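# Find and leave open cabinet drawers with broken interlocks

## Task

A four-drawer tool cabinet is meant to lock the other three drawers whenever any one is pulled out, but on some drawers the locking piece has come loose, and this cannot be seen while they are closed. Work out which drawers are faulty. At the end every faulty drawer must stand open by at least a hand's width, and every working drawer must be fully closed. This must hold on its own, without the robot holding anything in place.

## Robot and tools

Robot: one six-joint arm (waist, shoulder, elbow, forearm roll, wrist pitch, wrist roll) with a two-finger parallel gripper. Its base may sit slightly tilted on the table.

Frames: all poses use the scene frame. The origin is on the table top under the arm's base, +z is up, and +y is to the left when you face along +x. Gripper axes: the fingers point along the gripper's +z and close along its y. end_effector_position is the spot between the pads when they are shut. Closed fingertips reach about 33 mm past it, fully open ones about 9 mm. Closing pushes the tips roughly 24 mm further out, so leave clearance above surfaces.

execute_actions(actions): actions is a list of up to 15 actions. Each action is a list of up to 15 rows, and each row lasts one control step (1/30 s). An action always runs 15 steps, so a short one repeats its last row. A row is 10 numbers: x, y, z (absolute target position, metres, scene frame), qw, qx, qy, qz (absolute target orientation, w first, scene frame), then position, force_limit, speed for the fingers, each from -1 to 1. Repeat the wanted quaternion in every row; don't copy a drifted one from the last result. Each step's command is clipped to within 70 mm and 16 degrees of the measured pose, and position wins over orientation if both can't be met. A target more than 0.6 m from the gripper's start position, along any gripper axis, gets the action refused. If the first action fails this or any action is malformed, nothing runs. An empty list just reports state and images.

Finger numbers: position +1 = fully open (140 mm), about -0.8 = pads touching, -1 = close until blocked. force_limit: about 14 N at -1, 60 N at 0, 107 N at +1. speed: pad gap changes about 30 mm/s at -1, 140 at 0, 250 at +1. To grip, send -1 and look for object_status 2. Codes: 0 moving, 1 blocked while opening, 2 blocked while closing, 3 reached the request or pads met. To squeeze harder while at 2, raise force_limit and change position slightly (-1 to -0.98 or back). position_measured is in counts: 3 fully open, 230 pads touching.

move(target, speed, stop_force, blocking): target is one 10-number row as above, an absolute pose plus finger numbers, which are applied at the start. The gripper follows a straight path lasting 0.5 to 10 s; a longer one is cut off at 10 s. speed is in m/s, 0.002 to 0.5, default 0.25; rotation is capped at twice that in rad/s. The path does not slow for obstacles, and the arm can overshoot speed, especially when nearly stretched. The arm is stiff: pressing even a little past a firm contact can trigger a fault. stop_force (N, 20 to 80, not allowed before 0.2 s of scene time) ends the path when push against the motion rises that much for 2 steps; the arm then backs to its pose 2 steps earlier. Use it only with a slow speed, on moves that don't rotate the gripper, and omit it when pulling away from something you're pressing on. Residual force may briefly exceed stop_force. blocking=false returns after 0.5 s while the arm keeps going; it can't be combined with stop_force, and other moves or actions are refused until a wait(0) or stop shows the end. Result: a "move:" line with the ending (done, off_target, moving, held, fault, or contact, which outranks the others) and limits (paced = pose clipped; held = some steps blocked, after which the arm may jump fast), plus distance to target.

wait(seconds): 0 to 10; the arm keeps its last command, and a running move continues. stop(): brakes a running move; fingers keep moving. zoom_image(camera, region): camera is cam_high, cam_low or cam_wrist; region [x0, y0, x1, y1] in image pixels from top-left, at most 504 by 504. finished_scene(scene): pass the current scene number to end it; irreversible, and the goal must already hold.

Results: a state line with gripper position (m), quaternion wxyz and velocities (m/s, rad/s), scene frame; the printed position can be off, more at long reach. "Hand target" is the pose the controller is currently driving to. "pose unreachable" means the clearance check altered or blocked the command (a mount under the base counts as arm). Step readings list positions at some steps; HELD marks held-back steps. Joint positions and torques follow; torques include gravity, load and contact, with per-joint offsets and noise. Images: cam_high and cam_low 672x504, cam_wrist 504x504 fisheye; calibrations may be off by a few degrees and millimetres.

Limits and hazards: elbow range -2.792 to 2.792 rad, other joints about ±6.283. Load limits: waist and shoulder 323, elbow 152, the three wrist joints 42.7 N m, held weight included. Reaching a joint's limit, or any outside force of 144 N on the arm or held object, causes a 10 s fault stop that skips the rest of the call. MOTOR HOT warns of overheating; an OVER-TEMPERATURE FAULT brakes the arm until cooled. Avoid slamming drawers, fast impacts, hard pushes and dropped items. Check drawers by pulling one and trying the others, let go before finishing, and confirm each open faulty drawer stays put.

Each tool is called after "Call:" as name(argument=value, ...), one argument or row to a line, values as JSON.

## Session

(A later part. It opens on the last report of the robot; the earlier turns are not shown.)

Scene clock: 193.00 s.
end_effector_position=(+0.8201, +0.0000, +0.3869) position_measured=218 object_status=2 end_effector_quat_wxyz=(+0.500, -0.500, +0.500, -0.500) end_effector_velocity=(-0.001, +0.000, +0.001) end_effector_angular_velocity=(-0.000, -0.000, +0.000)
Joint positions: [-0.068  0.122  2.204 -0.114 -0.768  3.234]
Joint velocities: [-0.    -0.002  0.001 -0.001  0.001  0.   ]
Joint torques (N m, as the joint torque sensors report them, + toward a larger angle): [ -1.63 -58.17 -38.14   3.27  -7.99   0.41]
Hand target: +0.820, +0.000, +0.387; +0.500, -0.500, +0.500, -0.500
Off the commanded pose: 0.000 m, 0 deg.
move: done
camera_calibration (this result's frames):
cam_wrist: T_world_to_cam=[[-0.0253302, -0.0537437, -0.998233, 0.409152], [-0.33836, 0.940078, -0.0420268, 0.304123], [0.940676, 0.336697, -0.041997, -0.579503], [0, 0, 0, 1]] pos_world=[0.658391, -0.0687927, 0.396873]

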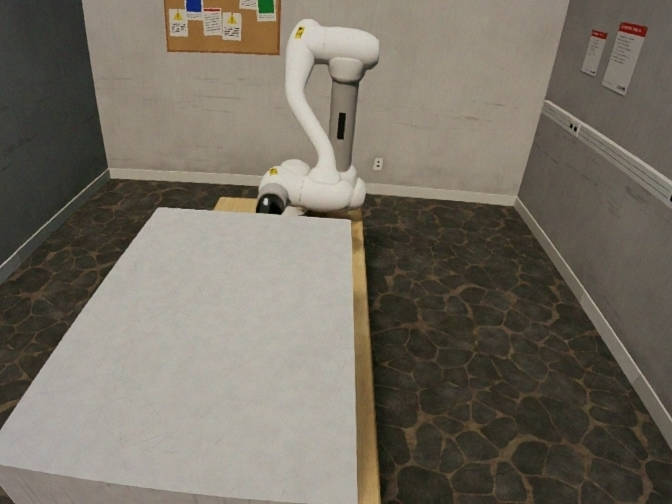

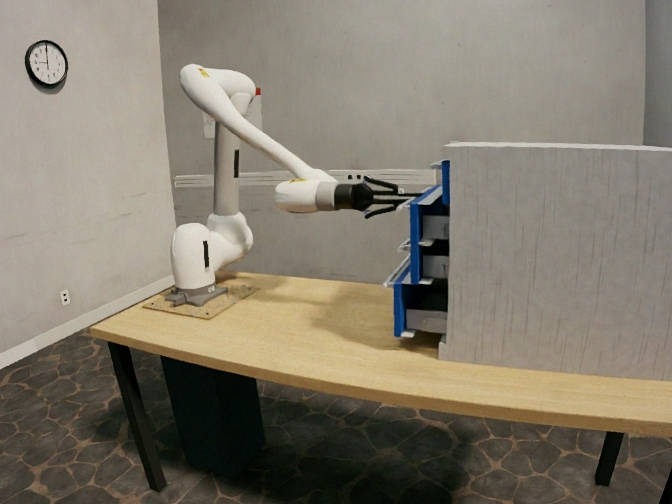

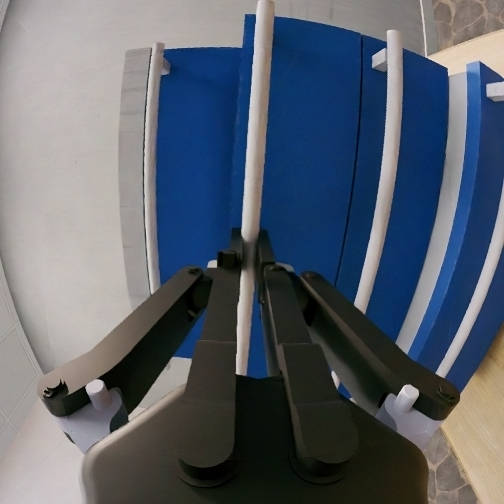

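Call:
execute_actions(
  actions=[
    [[0.82, 0.0, 0.3868, 0.5, -0.5, 0.5, -0.5, -0.2, 0, 0]],
  ],
)

Call:
move(
  target=[0.785, 0.0, 0.387, 0.5, -0.5, 0.5, -0.5, -0.2, 0, 0],
  speed=0.1,
)

Call:
move(
  target=[0.79, 0.0, 0.487, 0.5, -0.5, 0.5, -0.5, -0.2, 0, 0],
  speed=0.15,
)

Call:
move(
  target=[0.87, 0.0, 0.487, 0.5, -0.5, 0.5, -0.5, -0.2, 0, 0],
  speed=0.1,
)

Scene clock: 198.03 s.
end_effector_position=(+0.8199, +0.0000, +0.3870) position_measured=154 object_status=0 end_effector_quat_wxyz=(+0.500, -0.500, +0.500, -0.500) end_effector_velocity=(+0.000, -0.000, -0.002) end_effector_angular_velocity=(+0.000, +0.003, -0.000)
Joint positions: [-0.068  0.122  2.204 -0.114 -0.769  3.235]
Joint velocities: [ 0.     0.001  0.     0.     0.001 -0.   ]
Joint torques (N m, as the joint torque sensors report them, + toward a larger angle): [ -0.58 -44.31 -31.06   2.92  -3.18   0.3 ]
Hand target: +0.820, +0.000, +0.387; +0.500, -0.500, +0.500, -0.500
Off the commanded pose: 0.000 m, 0 deg.
Step readings (end_effector_position):
0: (+0.8200, +0.0000, +0.3869)
1: (+0.8200, +0.0000, +0.3869)
2: (+0.8200, +0.0000, +0.3869)
4: (+0.8200, +0.0000, +0.3872)
8: (+0.8200, +0.0000, +0.3871)
15: end_effector_position above
camera_calibration (this result's frames):
cam_wrist: T_world_to_cam=[[-0.0250611, -0.0537706, -0.998239, 0.409035], [-0.338363, 0.940072, -0.0421427, 0.304133], [0.940682, 0.336711, -0.0417532, -0.579455], [0, 0, 0, 1]] pos_world=[0.658241, -0.0688038, 0.396937]

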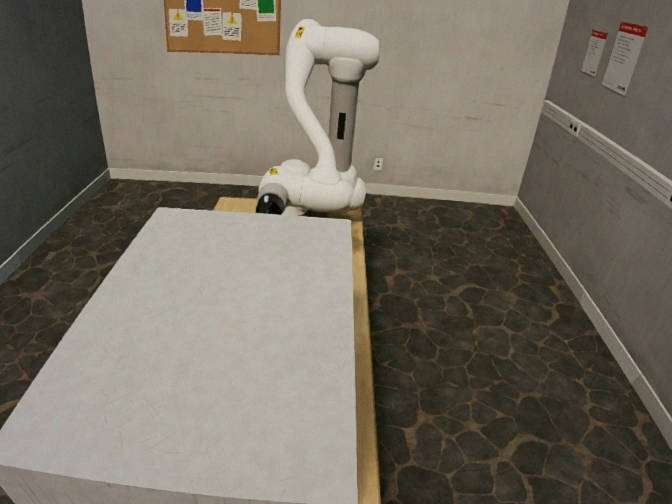

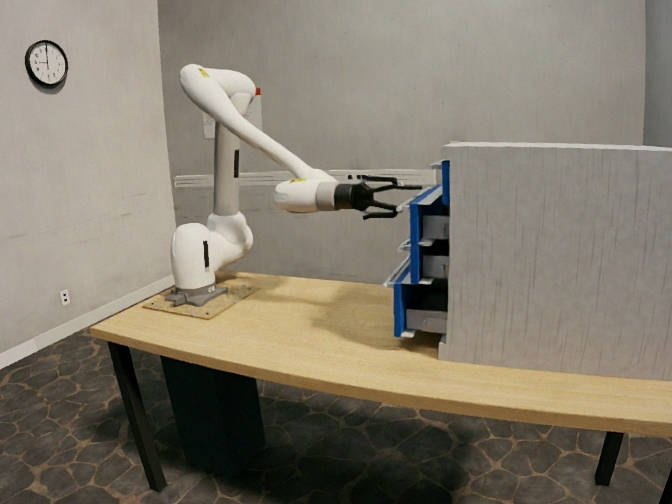

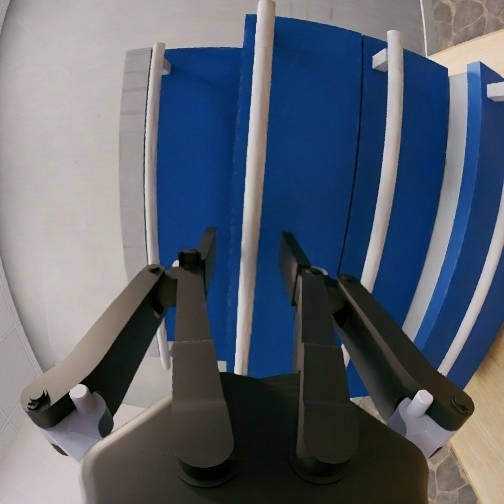

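Scene clock: 198.83 s.
end_effector_position=(+0.7851, +0.0000, +0.3869) position_measured=154 object_status=3 end_effector_quat_wxyz=(+0.500, -0.500, +0.500, -0.500) end_effector_velocity=(-0.002, -0.000, +0.000) end_effector_angular_velocity=(+0.000, -0.000, -0.000)
Joint positions: [-0.074  0.071  2.264 -0.122 -0.777  3.239]
Joint velocities: [-0.    -0.002  0.003 -0.    -0.001  0.   ]
Joint torques (N m, as the joint torque sensors report them, + toward a larger angle): [ -2.66 -40.65 -30.19   3.17  -3.2    0.21]
Hand target: +0.785, +0.000, +0.387; +0.500, -0.500, +0.500, -0.500
Off the commanded pose: 0.000 m, 0 deg.
move: done
camera_calibration (this result's frames):
cam_wrist: T_world_to_cam=[[-0.0253431, -0.0537374, -0.998233, 0.408295], [-0.338351, 0.940081, -0.0420168, 0.292283], [0.940679, 0.336689, -0.0420067, -0.546579], [0, 0, 0, 1]] pos_world=[0.623397, -0.0688021, 0.396895]

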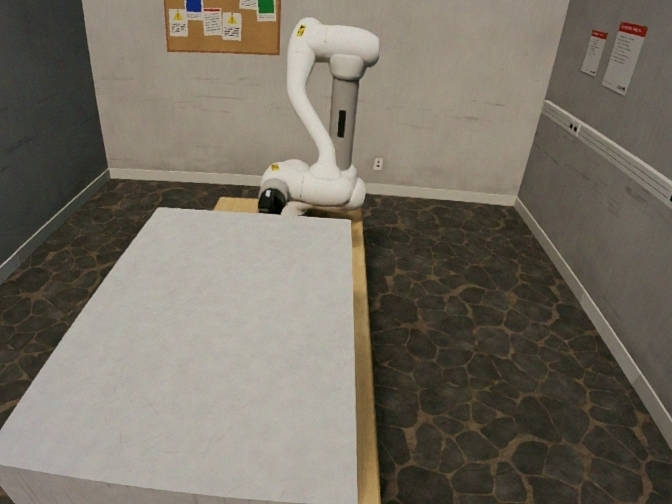

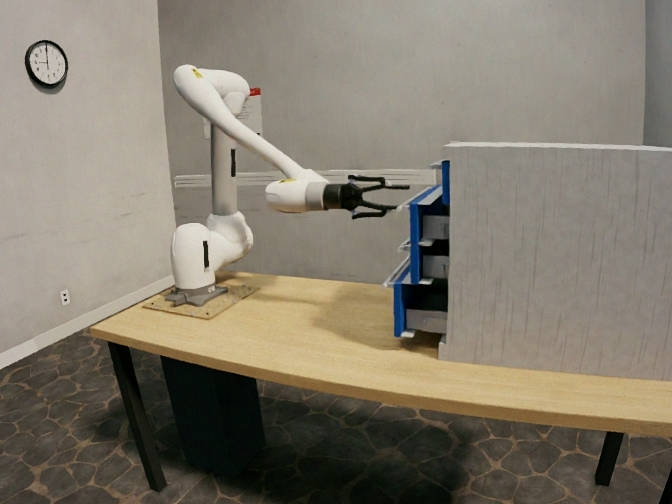

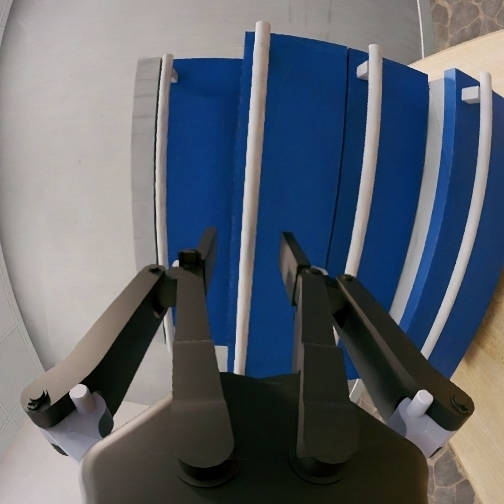

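Scene clock: 199.90 s.
end_effector_position=(+0.7898, +0.0000, +0.4869) position_measured=154 object_status=3 end_effector_quat_wxyz=(+0.500, -0.500, +0.500, -0.500) end_effector_velocity=(-0.000, +0.000, +0.001) end_effector_angular_velocity=(-0.000, +0.001, +0.001)
Joint positions: [-0.076 -0.045  2.156 -0.165 -0.556  3.293]
Joint velocities: [-0.    -0.002 -0.001 -0.003  0.003  0.003]
Joint torques (N m, as the joint torque sensors report them, + toward a larger angle): [ -1.7  -35.57 -36.26   3.31  -2.91   0.27]
Hand target: +0.790, +0.000, +0.487; +0.500, -0.500, +0.500, -0.500
Off the commanded pose: 0.000 m, 0 deg.
move: done
camera_calibration (this result's frames):
cam_wrist: T_world_to_cam=[[-0.0253475, -0.0537665, -0.998232, 0.508189], [-0.338308, 0.940096, -0.0420448, 0.298067], [0.940694, 0.336644, -0.0420187, -0.546848], [0, 0, 0, 1]] pos_world=[0.628136, -0.0687948, 0.496845]

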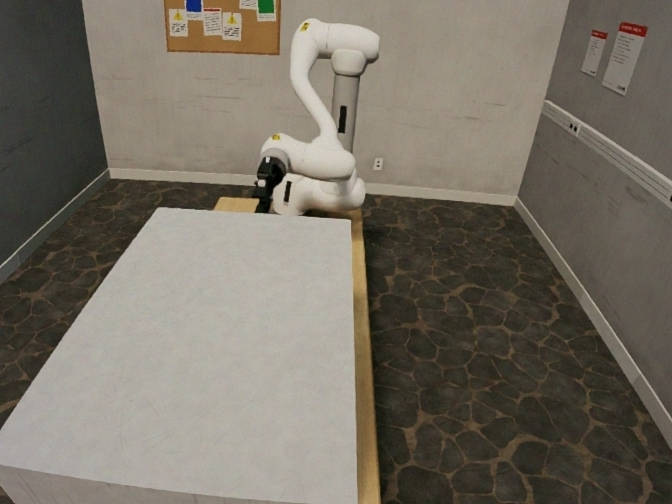

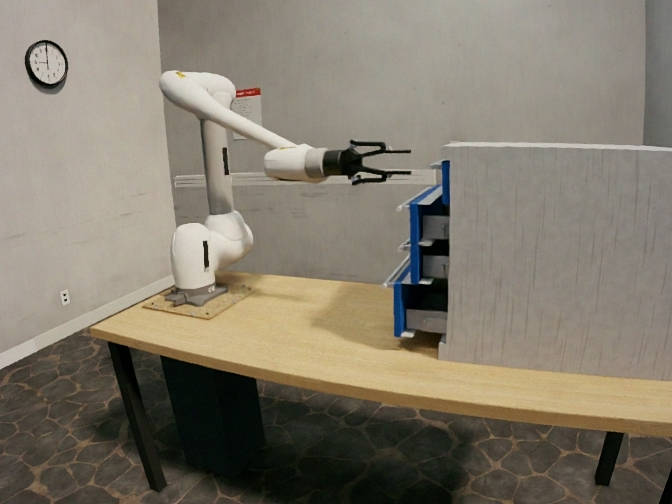

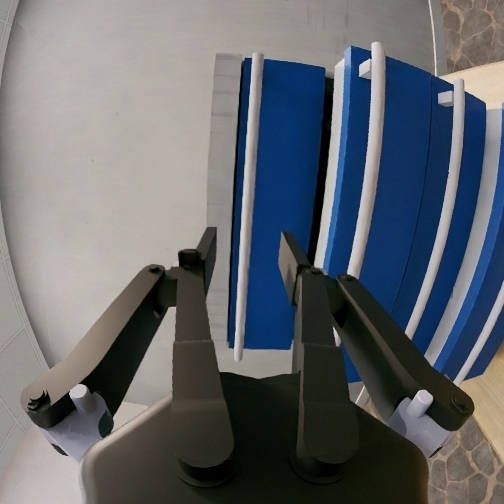

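Scene clock: 201.10 s.
end_effector_position=(+0.8699, -0.0000, +0.4871) position_measured=154 object_status=3 end_effector_quat_wxyz=(+0.500, -0.500, +0.500, -0.500) end_effector_velocity=(+0.001, +0.000, -0.001) end_effector_angular_velocity=(-0.001, +0.002, +0.001)
Joint positions: [-0.063  0.082  2.024 -0.142 -0.549  3.273]
Joint velocities: [ 0.     0.002 -0.001 -0.001  0.001 -0.001]
Joint torques (N m, as the joint torque sensors report them, + toward a larger angle): [  1.18 -48.01 -35.51   3.67  -3.2    0.25]
Hand target: +0.870, -0.000, +0.487; +0.500, -0.500, +0.500, -0.500
Off the commanded pose: 0.000 m, 0 deg.
move: done
camera_calibration (this result's frames):
cam_wrist: T_world_to_cam=[[-0.0253021, -0.0537162, -0.998236, 0.510433], [-0.338352, 0.940081, -0.0420108, 0.325223], [0.940679, 0.336692, -0.041961, -0.622165], [0, 0, 0, 1]] pos_world=[0.708213, -0.0688395, 0.497089]

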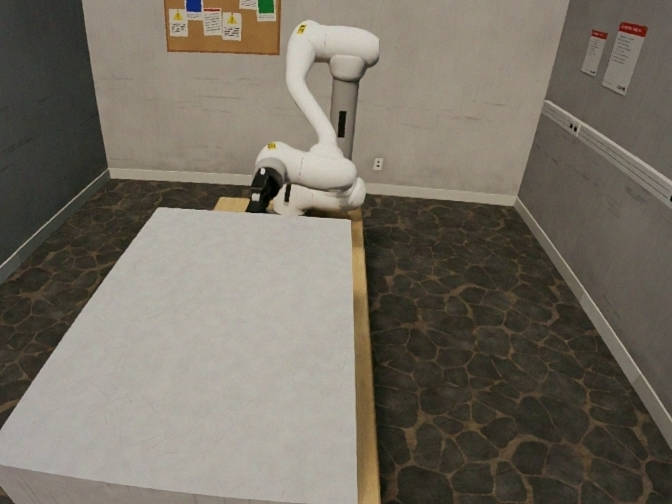

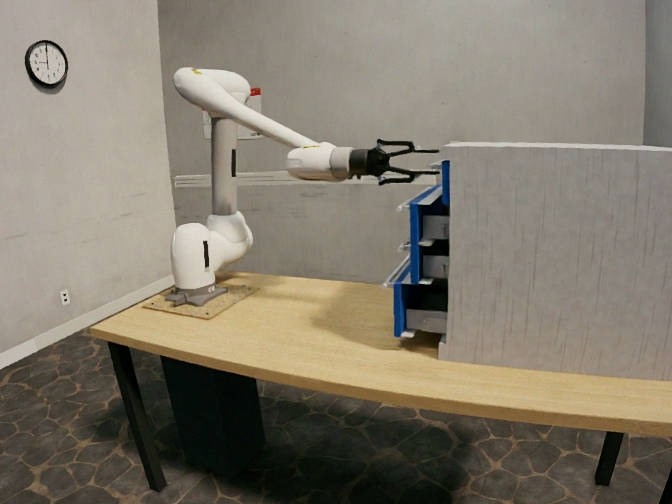

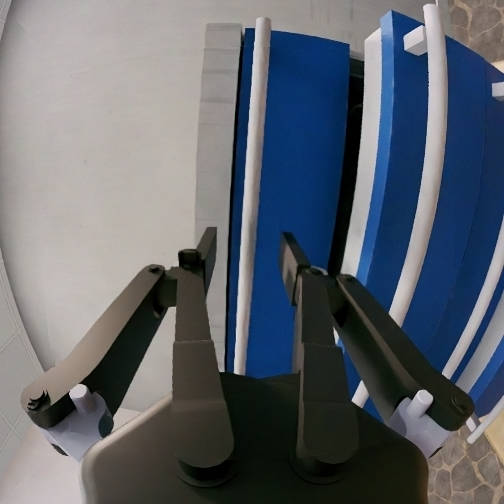

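Call:
move(
  target=[0.898, 0.0, 0.4868, 0.5, -0.5, 0.5, -0.5, -0.2, 0, 0],
  speed=0.03,
)

Call:
execute_actions(
  actions=[
    [[0.898, 0.0, 0.4868, 0.5, -0.5, 0.5, -0.5, -1, 0.3, -0.3]],
    [[0.898, 0.0, 0.4868, 0.5, -0.5, 0.5, -0.5, -1, 0.3, -0.3]],
  ],
)

Call:
move(
  target=[0.878, 0.0, 0.4868, 0.5, -0.5, 0.5, -0.5, -1, 0.3, -0.3],
  speed=0.006,
  stop_force=40,
)

Scene clock: 207.13 s.
end_effector_position=(+0.8979, -0.0000, +0.4868) position_measured=154 object_status=3 end_effector_quat_wxyz=(+0.500, -0.500, +0.500, -0.500) end_effector_velocity=(+0.001, -0.000, -0.001) end_effector_angular_velocity=(+0.001, +0.001, -0.000)
Joint positions: [-0.059  0.125  1.975 -0.136 -0.543  3.269]
Joint velocities: [ 0.     0.002 -0.001  0.001  0.001  0.   ]
Joint torques (N m, as the joint torque sensors report them, + toward a larger angle): [ -0.56 -52.84 -36.34   3.25  -3.38   0.29]
Hand target: +0.898, -0.000, +0.487; +0.500, -0.500, +0.500, -0.500
Off the commanded pose: 0.000 m, 0 deg.
move: done
camera_calibration (this result's frames):
cam_wrist: T_world_to_cam=[[-0.0253243, -0.0537281, -0.998234, 0.510872], [-0.338356, 0.94008, -0.0420143, 0.334679], [0.940677, 0.336694, -0.0419861, -0.648527], [0, 0, 0, 1]] pos_world=[0.736233, -0.0688217, 0.496802]

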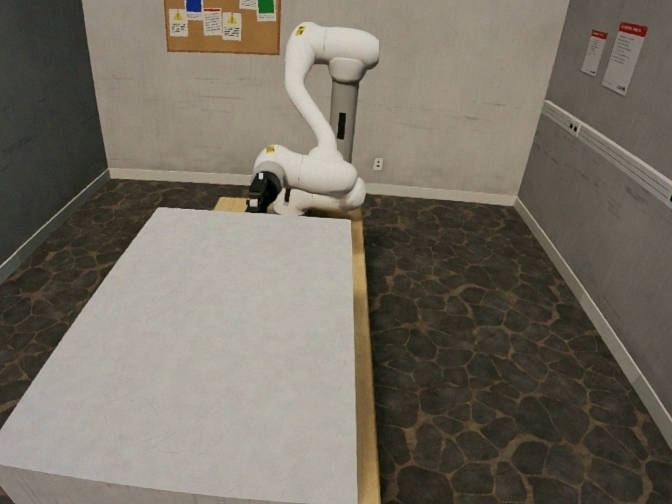

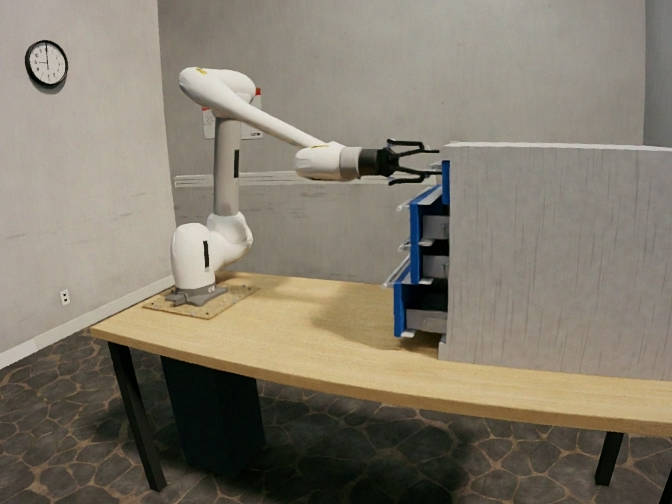

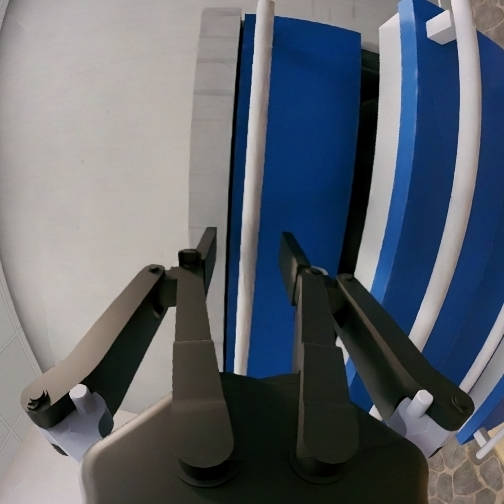

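Scene clock: 208.13 s.
end_effector_position=(+0.8980, -0.0000, +0.4868) position_measured=218 object_status=2 end_effector_quat_wxyz=(+0.500, -0.500, +0.500, -0.500) end_effector_velocity=(-0.000, +0.000, -0.000) end_effector_angular_velocity=(+0.000, +0.000, +0.000)
Joint positions: [-0.059  0.125  1.975 -0.136 -0.543  3.269]
Joint velocities: [ 0.    -0.     0.    -0.     0.     0.001]
Joint torques (N m, as the joint torque sensors report them, + toward a larger angle): [ -1.1  -50.88 -37.79   3.46  -3.3    0.19]
Hand target: +0.898, +0.000, +0.487; +0.500, -0.500, +0.500, -0.500
Off the commanded pose: 0.000 m, 0 deg.
Step readings (end_effector_position; steps 1 to 15: 1st action; 16 to 30: 2nd action):
0: (+0.8979, -0.0000, +0.4868)
1: (+0.8980, -0.0000, +0.4868)
2: (+0.8980, -0.0000, +0.4868)
4: (+0.8980, -0.0000, +0.4868)
8: (+0.8980, -0.0000, +0.4868)
15: (+0.8980, -0.0000, +0.4868)
16: (+0.8980, -0.0000, +0.4868)
17: (+0.8980, -0.0000, +0.4868)
19: (+0.8980, -0.0000, +0.4868)
23: (+0.8980, -0.0000, +0.4868)
30: end_effector_position above
camera_calibration (this result's frames):
cam_wrist: T_world_to_cam=[[-0.025326, -0.0537358, -0.998234, 0.510833], [-0.338354, 0.94008, -0.042021, 0.334694], [0.940678, 0.336692, -0.0419901, -0.648593], [0, 0, 0, 1]] pos_world=[0.7363, -0.0688128, 0.496761]

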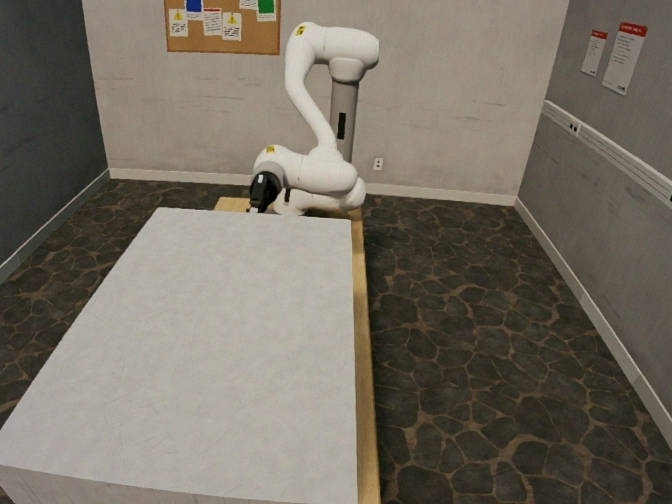

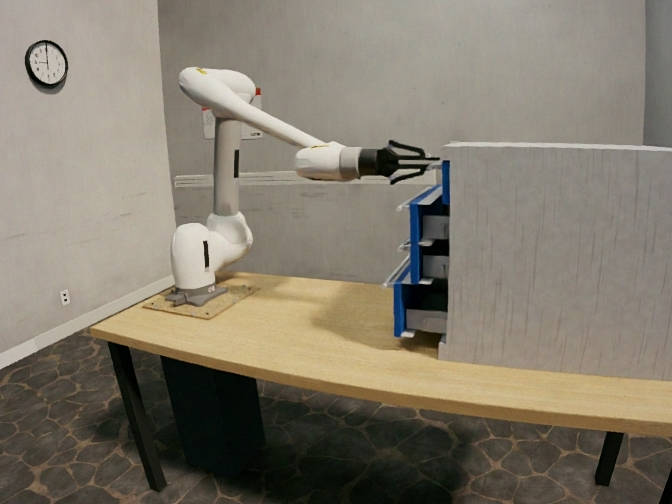

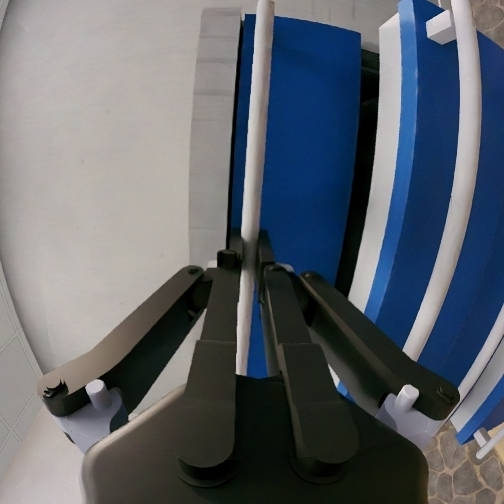

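Scene clock: 209.50 s.
end_effector_position=(+0.8918, -0.0000, +0.4869) position_measured=218 object_status=2 end_effector_quat_wxyz=(+0.500, -0.500, +0.500, -0.500) end_effector_velocity=(+0.002, -0.000, +0.001) end_effector_angular_velocity=(+0.001, -0.001, -0.001)
Joint positions: [-0.06   0.116  1.986 -0.137 -0.545  3.27 ]
Joint velocities: [-0.     0.003 -0.004  0.002  0.001  0.   ]
Joint torques (N m, as the joint torque sensors report them, + toward a larger angle): [ -2.21 -69.26 -27.93   3.8   -3.8    0.57]
Hand target: +0.892, -0.000, +0.487; +0.500, -0.500, +0.500, -0.500
Off the commanded pose: 0.014 m, 0 deg.
move: contact
camera_calibration (this result's frames):
cam_wrist: T_world_to_cam=[[-0.0252096, -0.053738, -0.998237, 0.51062], [-0.338342, 0.940083, -0.0420629, 0.33264], [0.940686, 0.336685, -0.0418809, -0.642831], [0, 0, 0, 1]] pos_world=[0.73012, -0.0688385, 0.496789]

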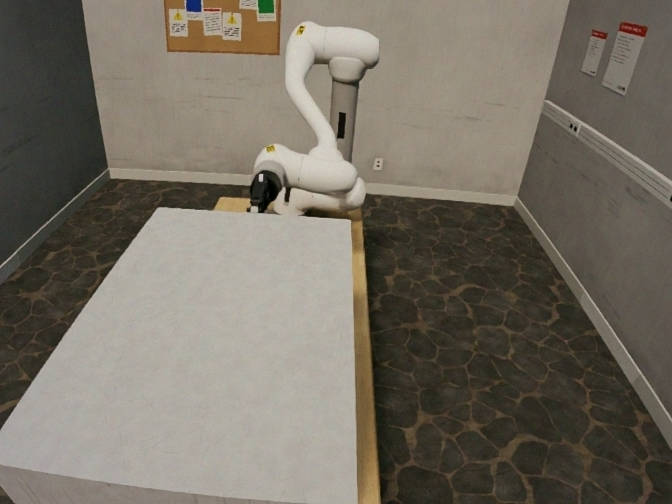

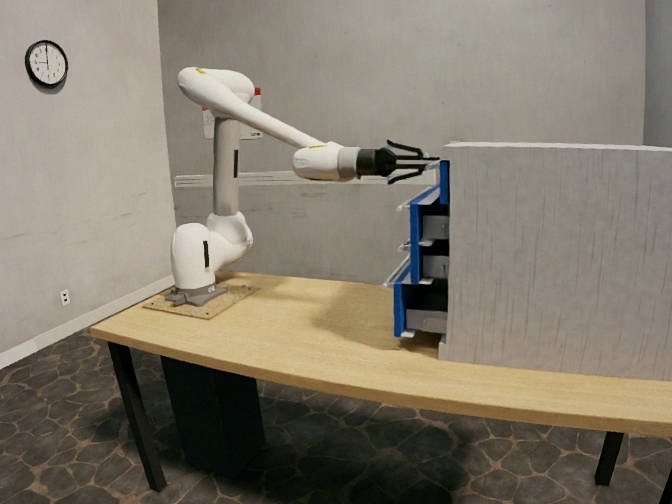

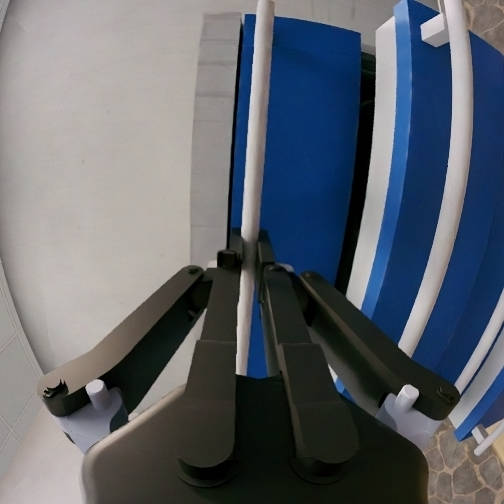

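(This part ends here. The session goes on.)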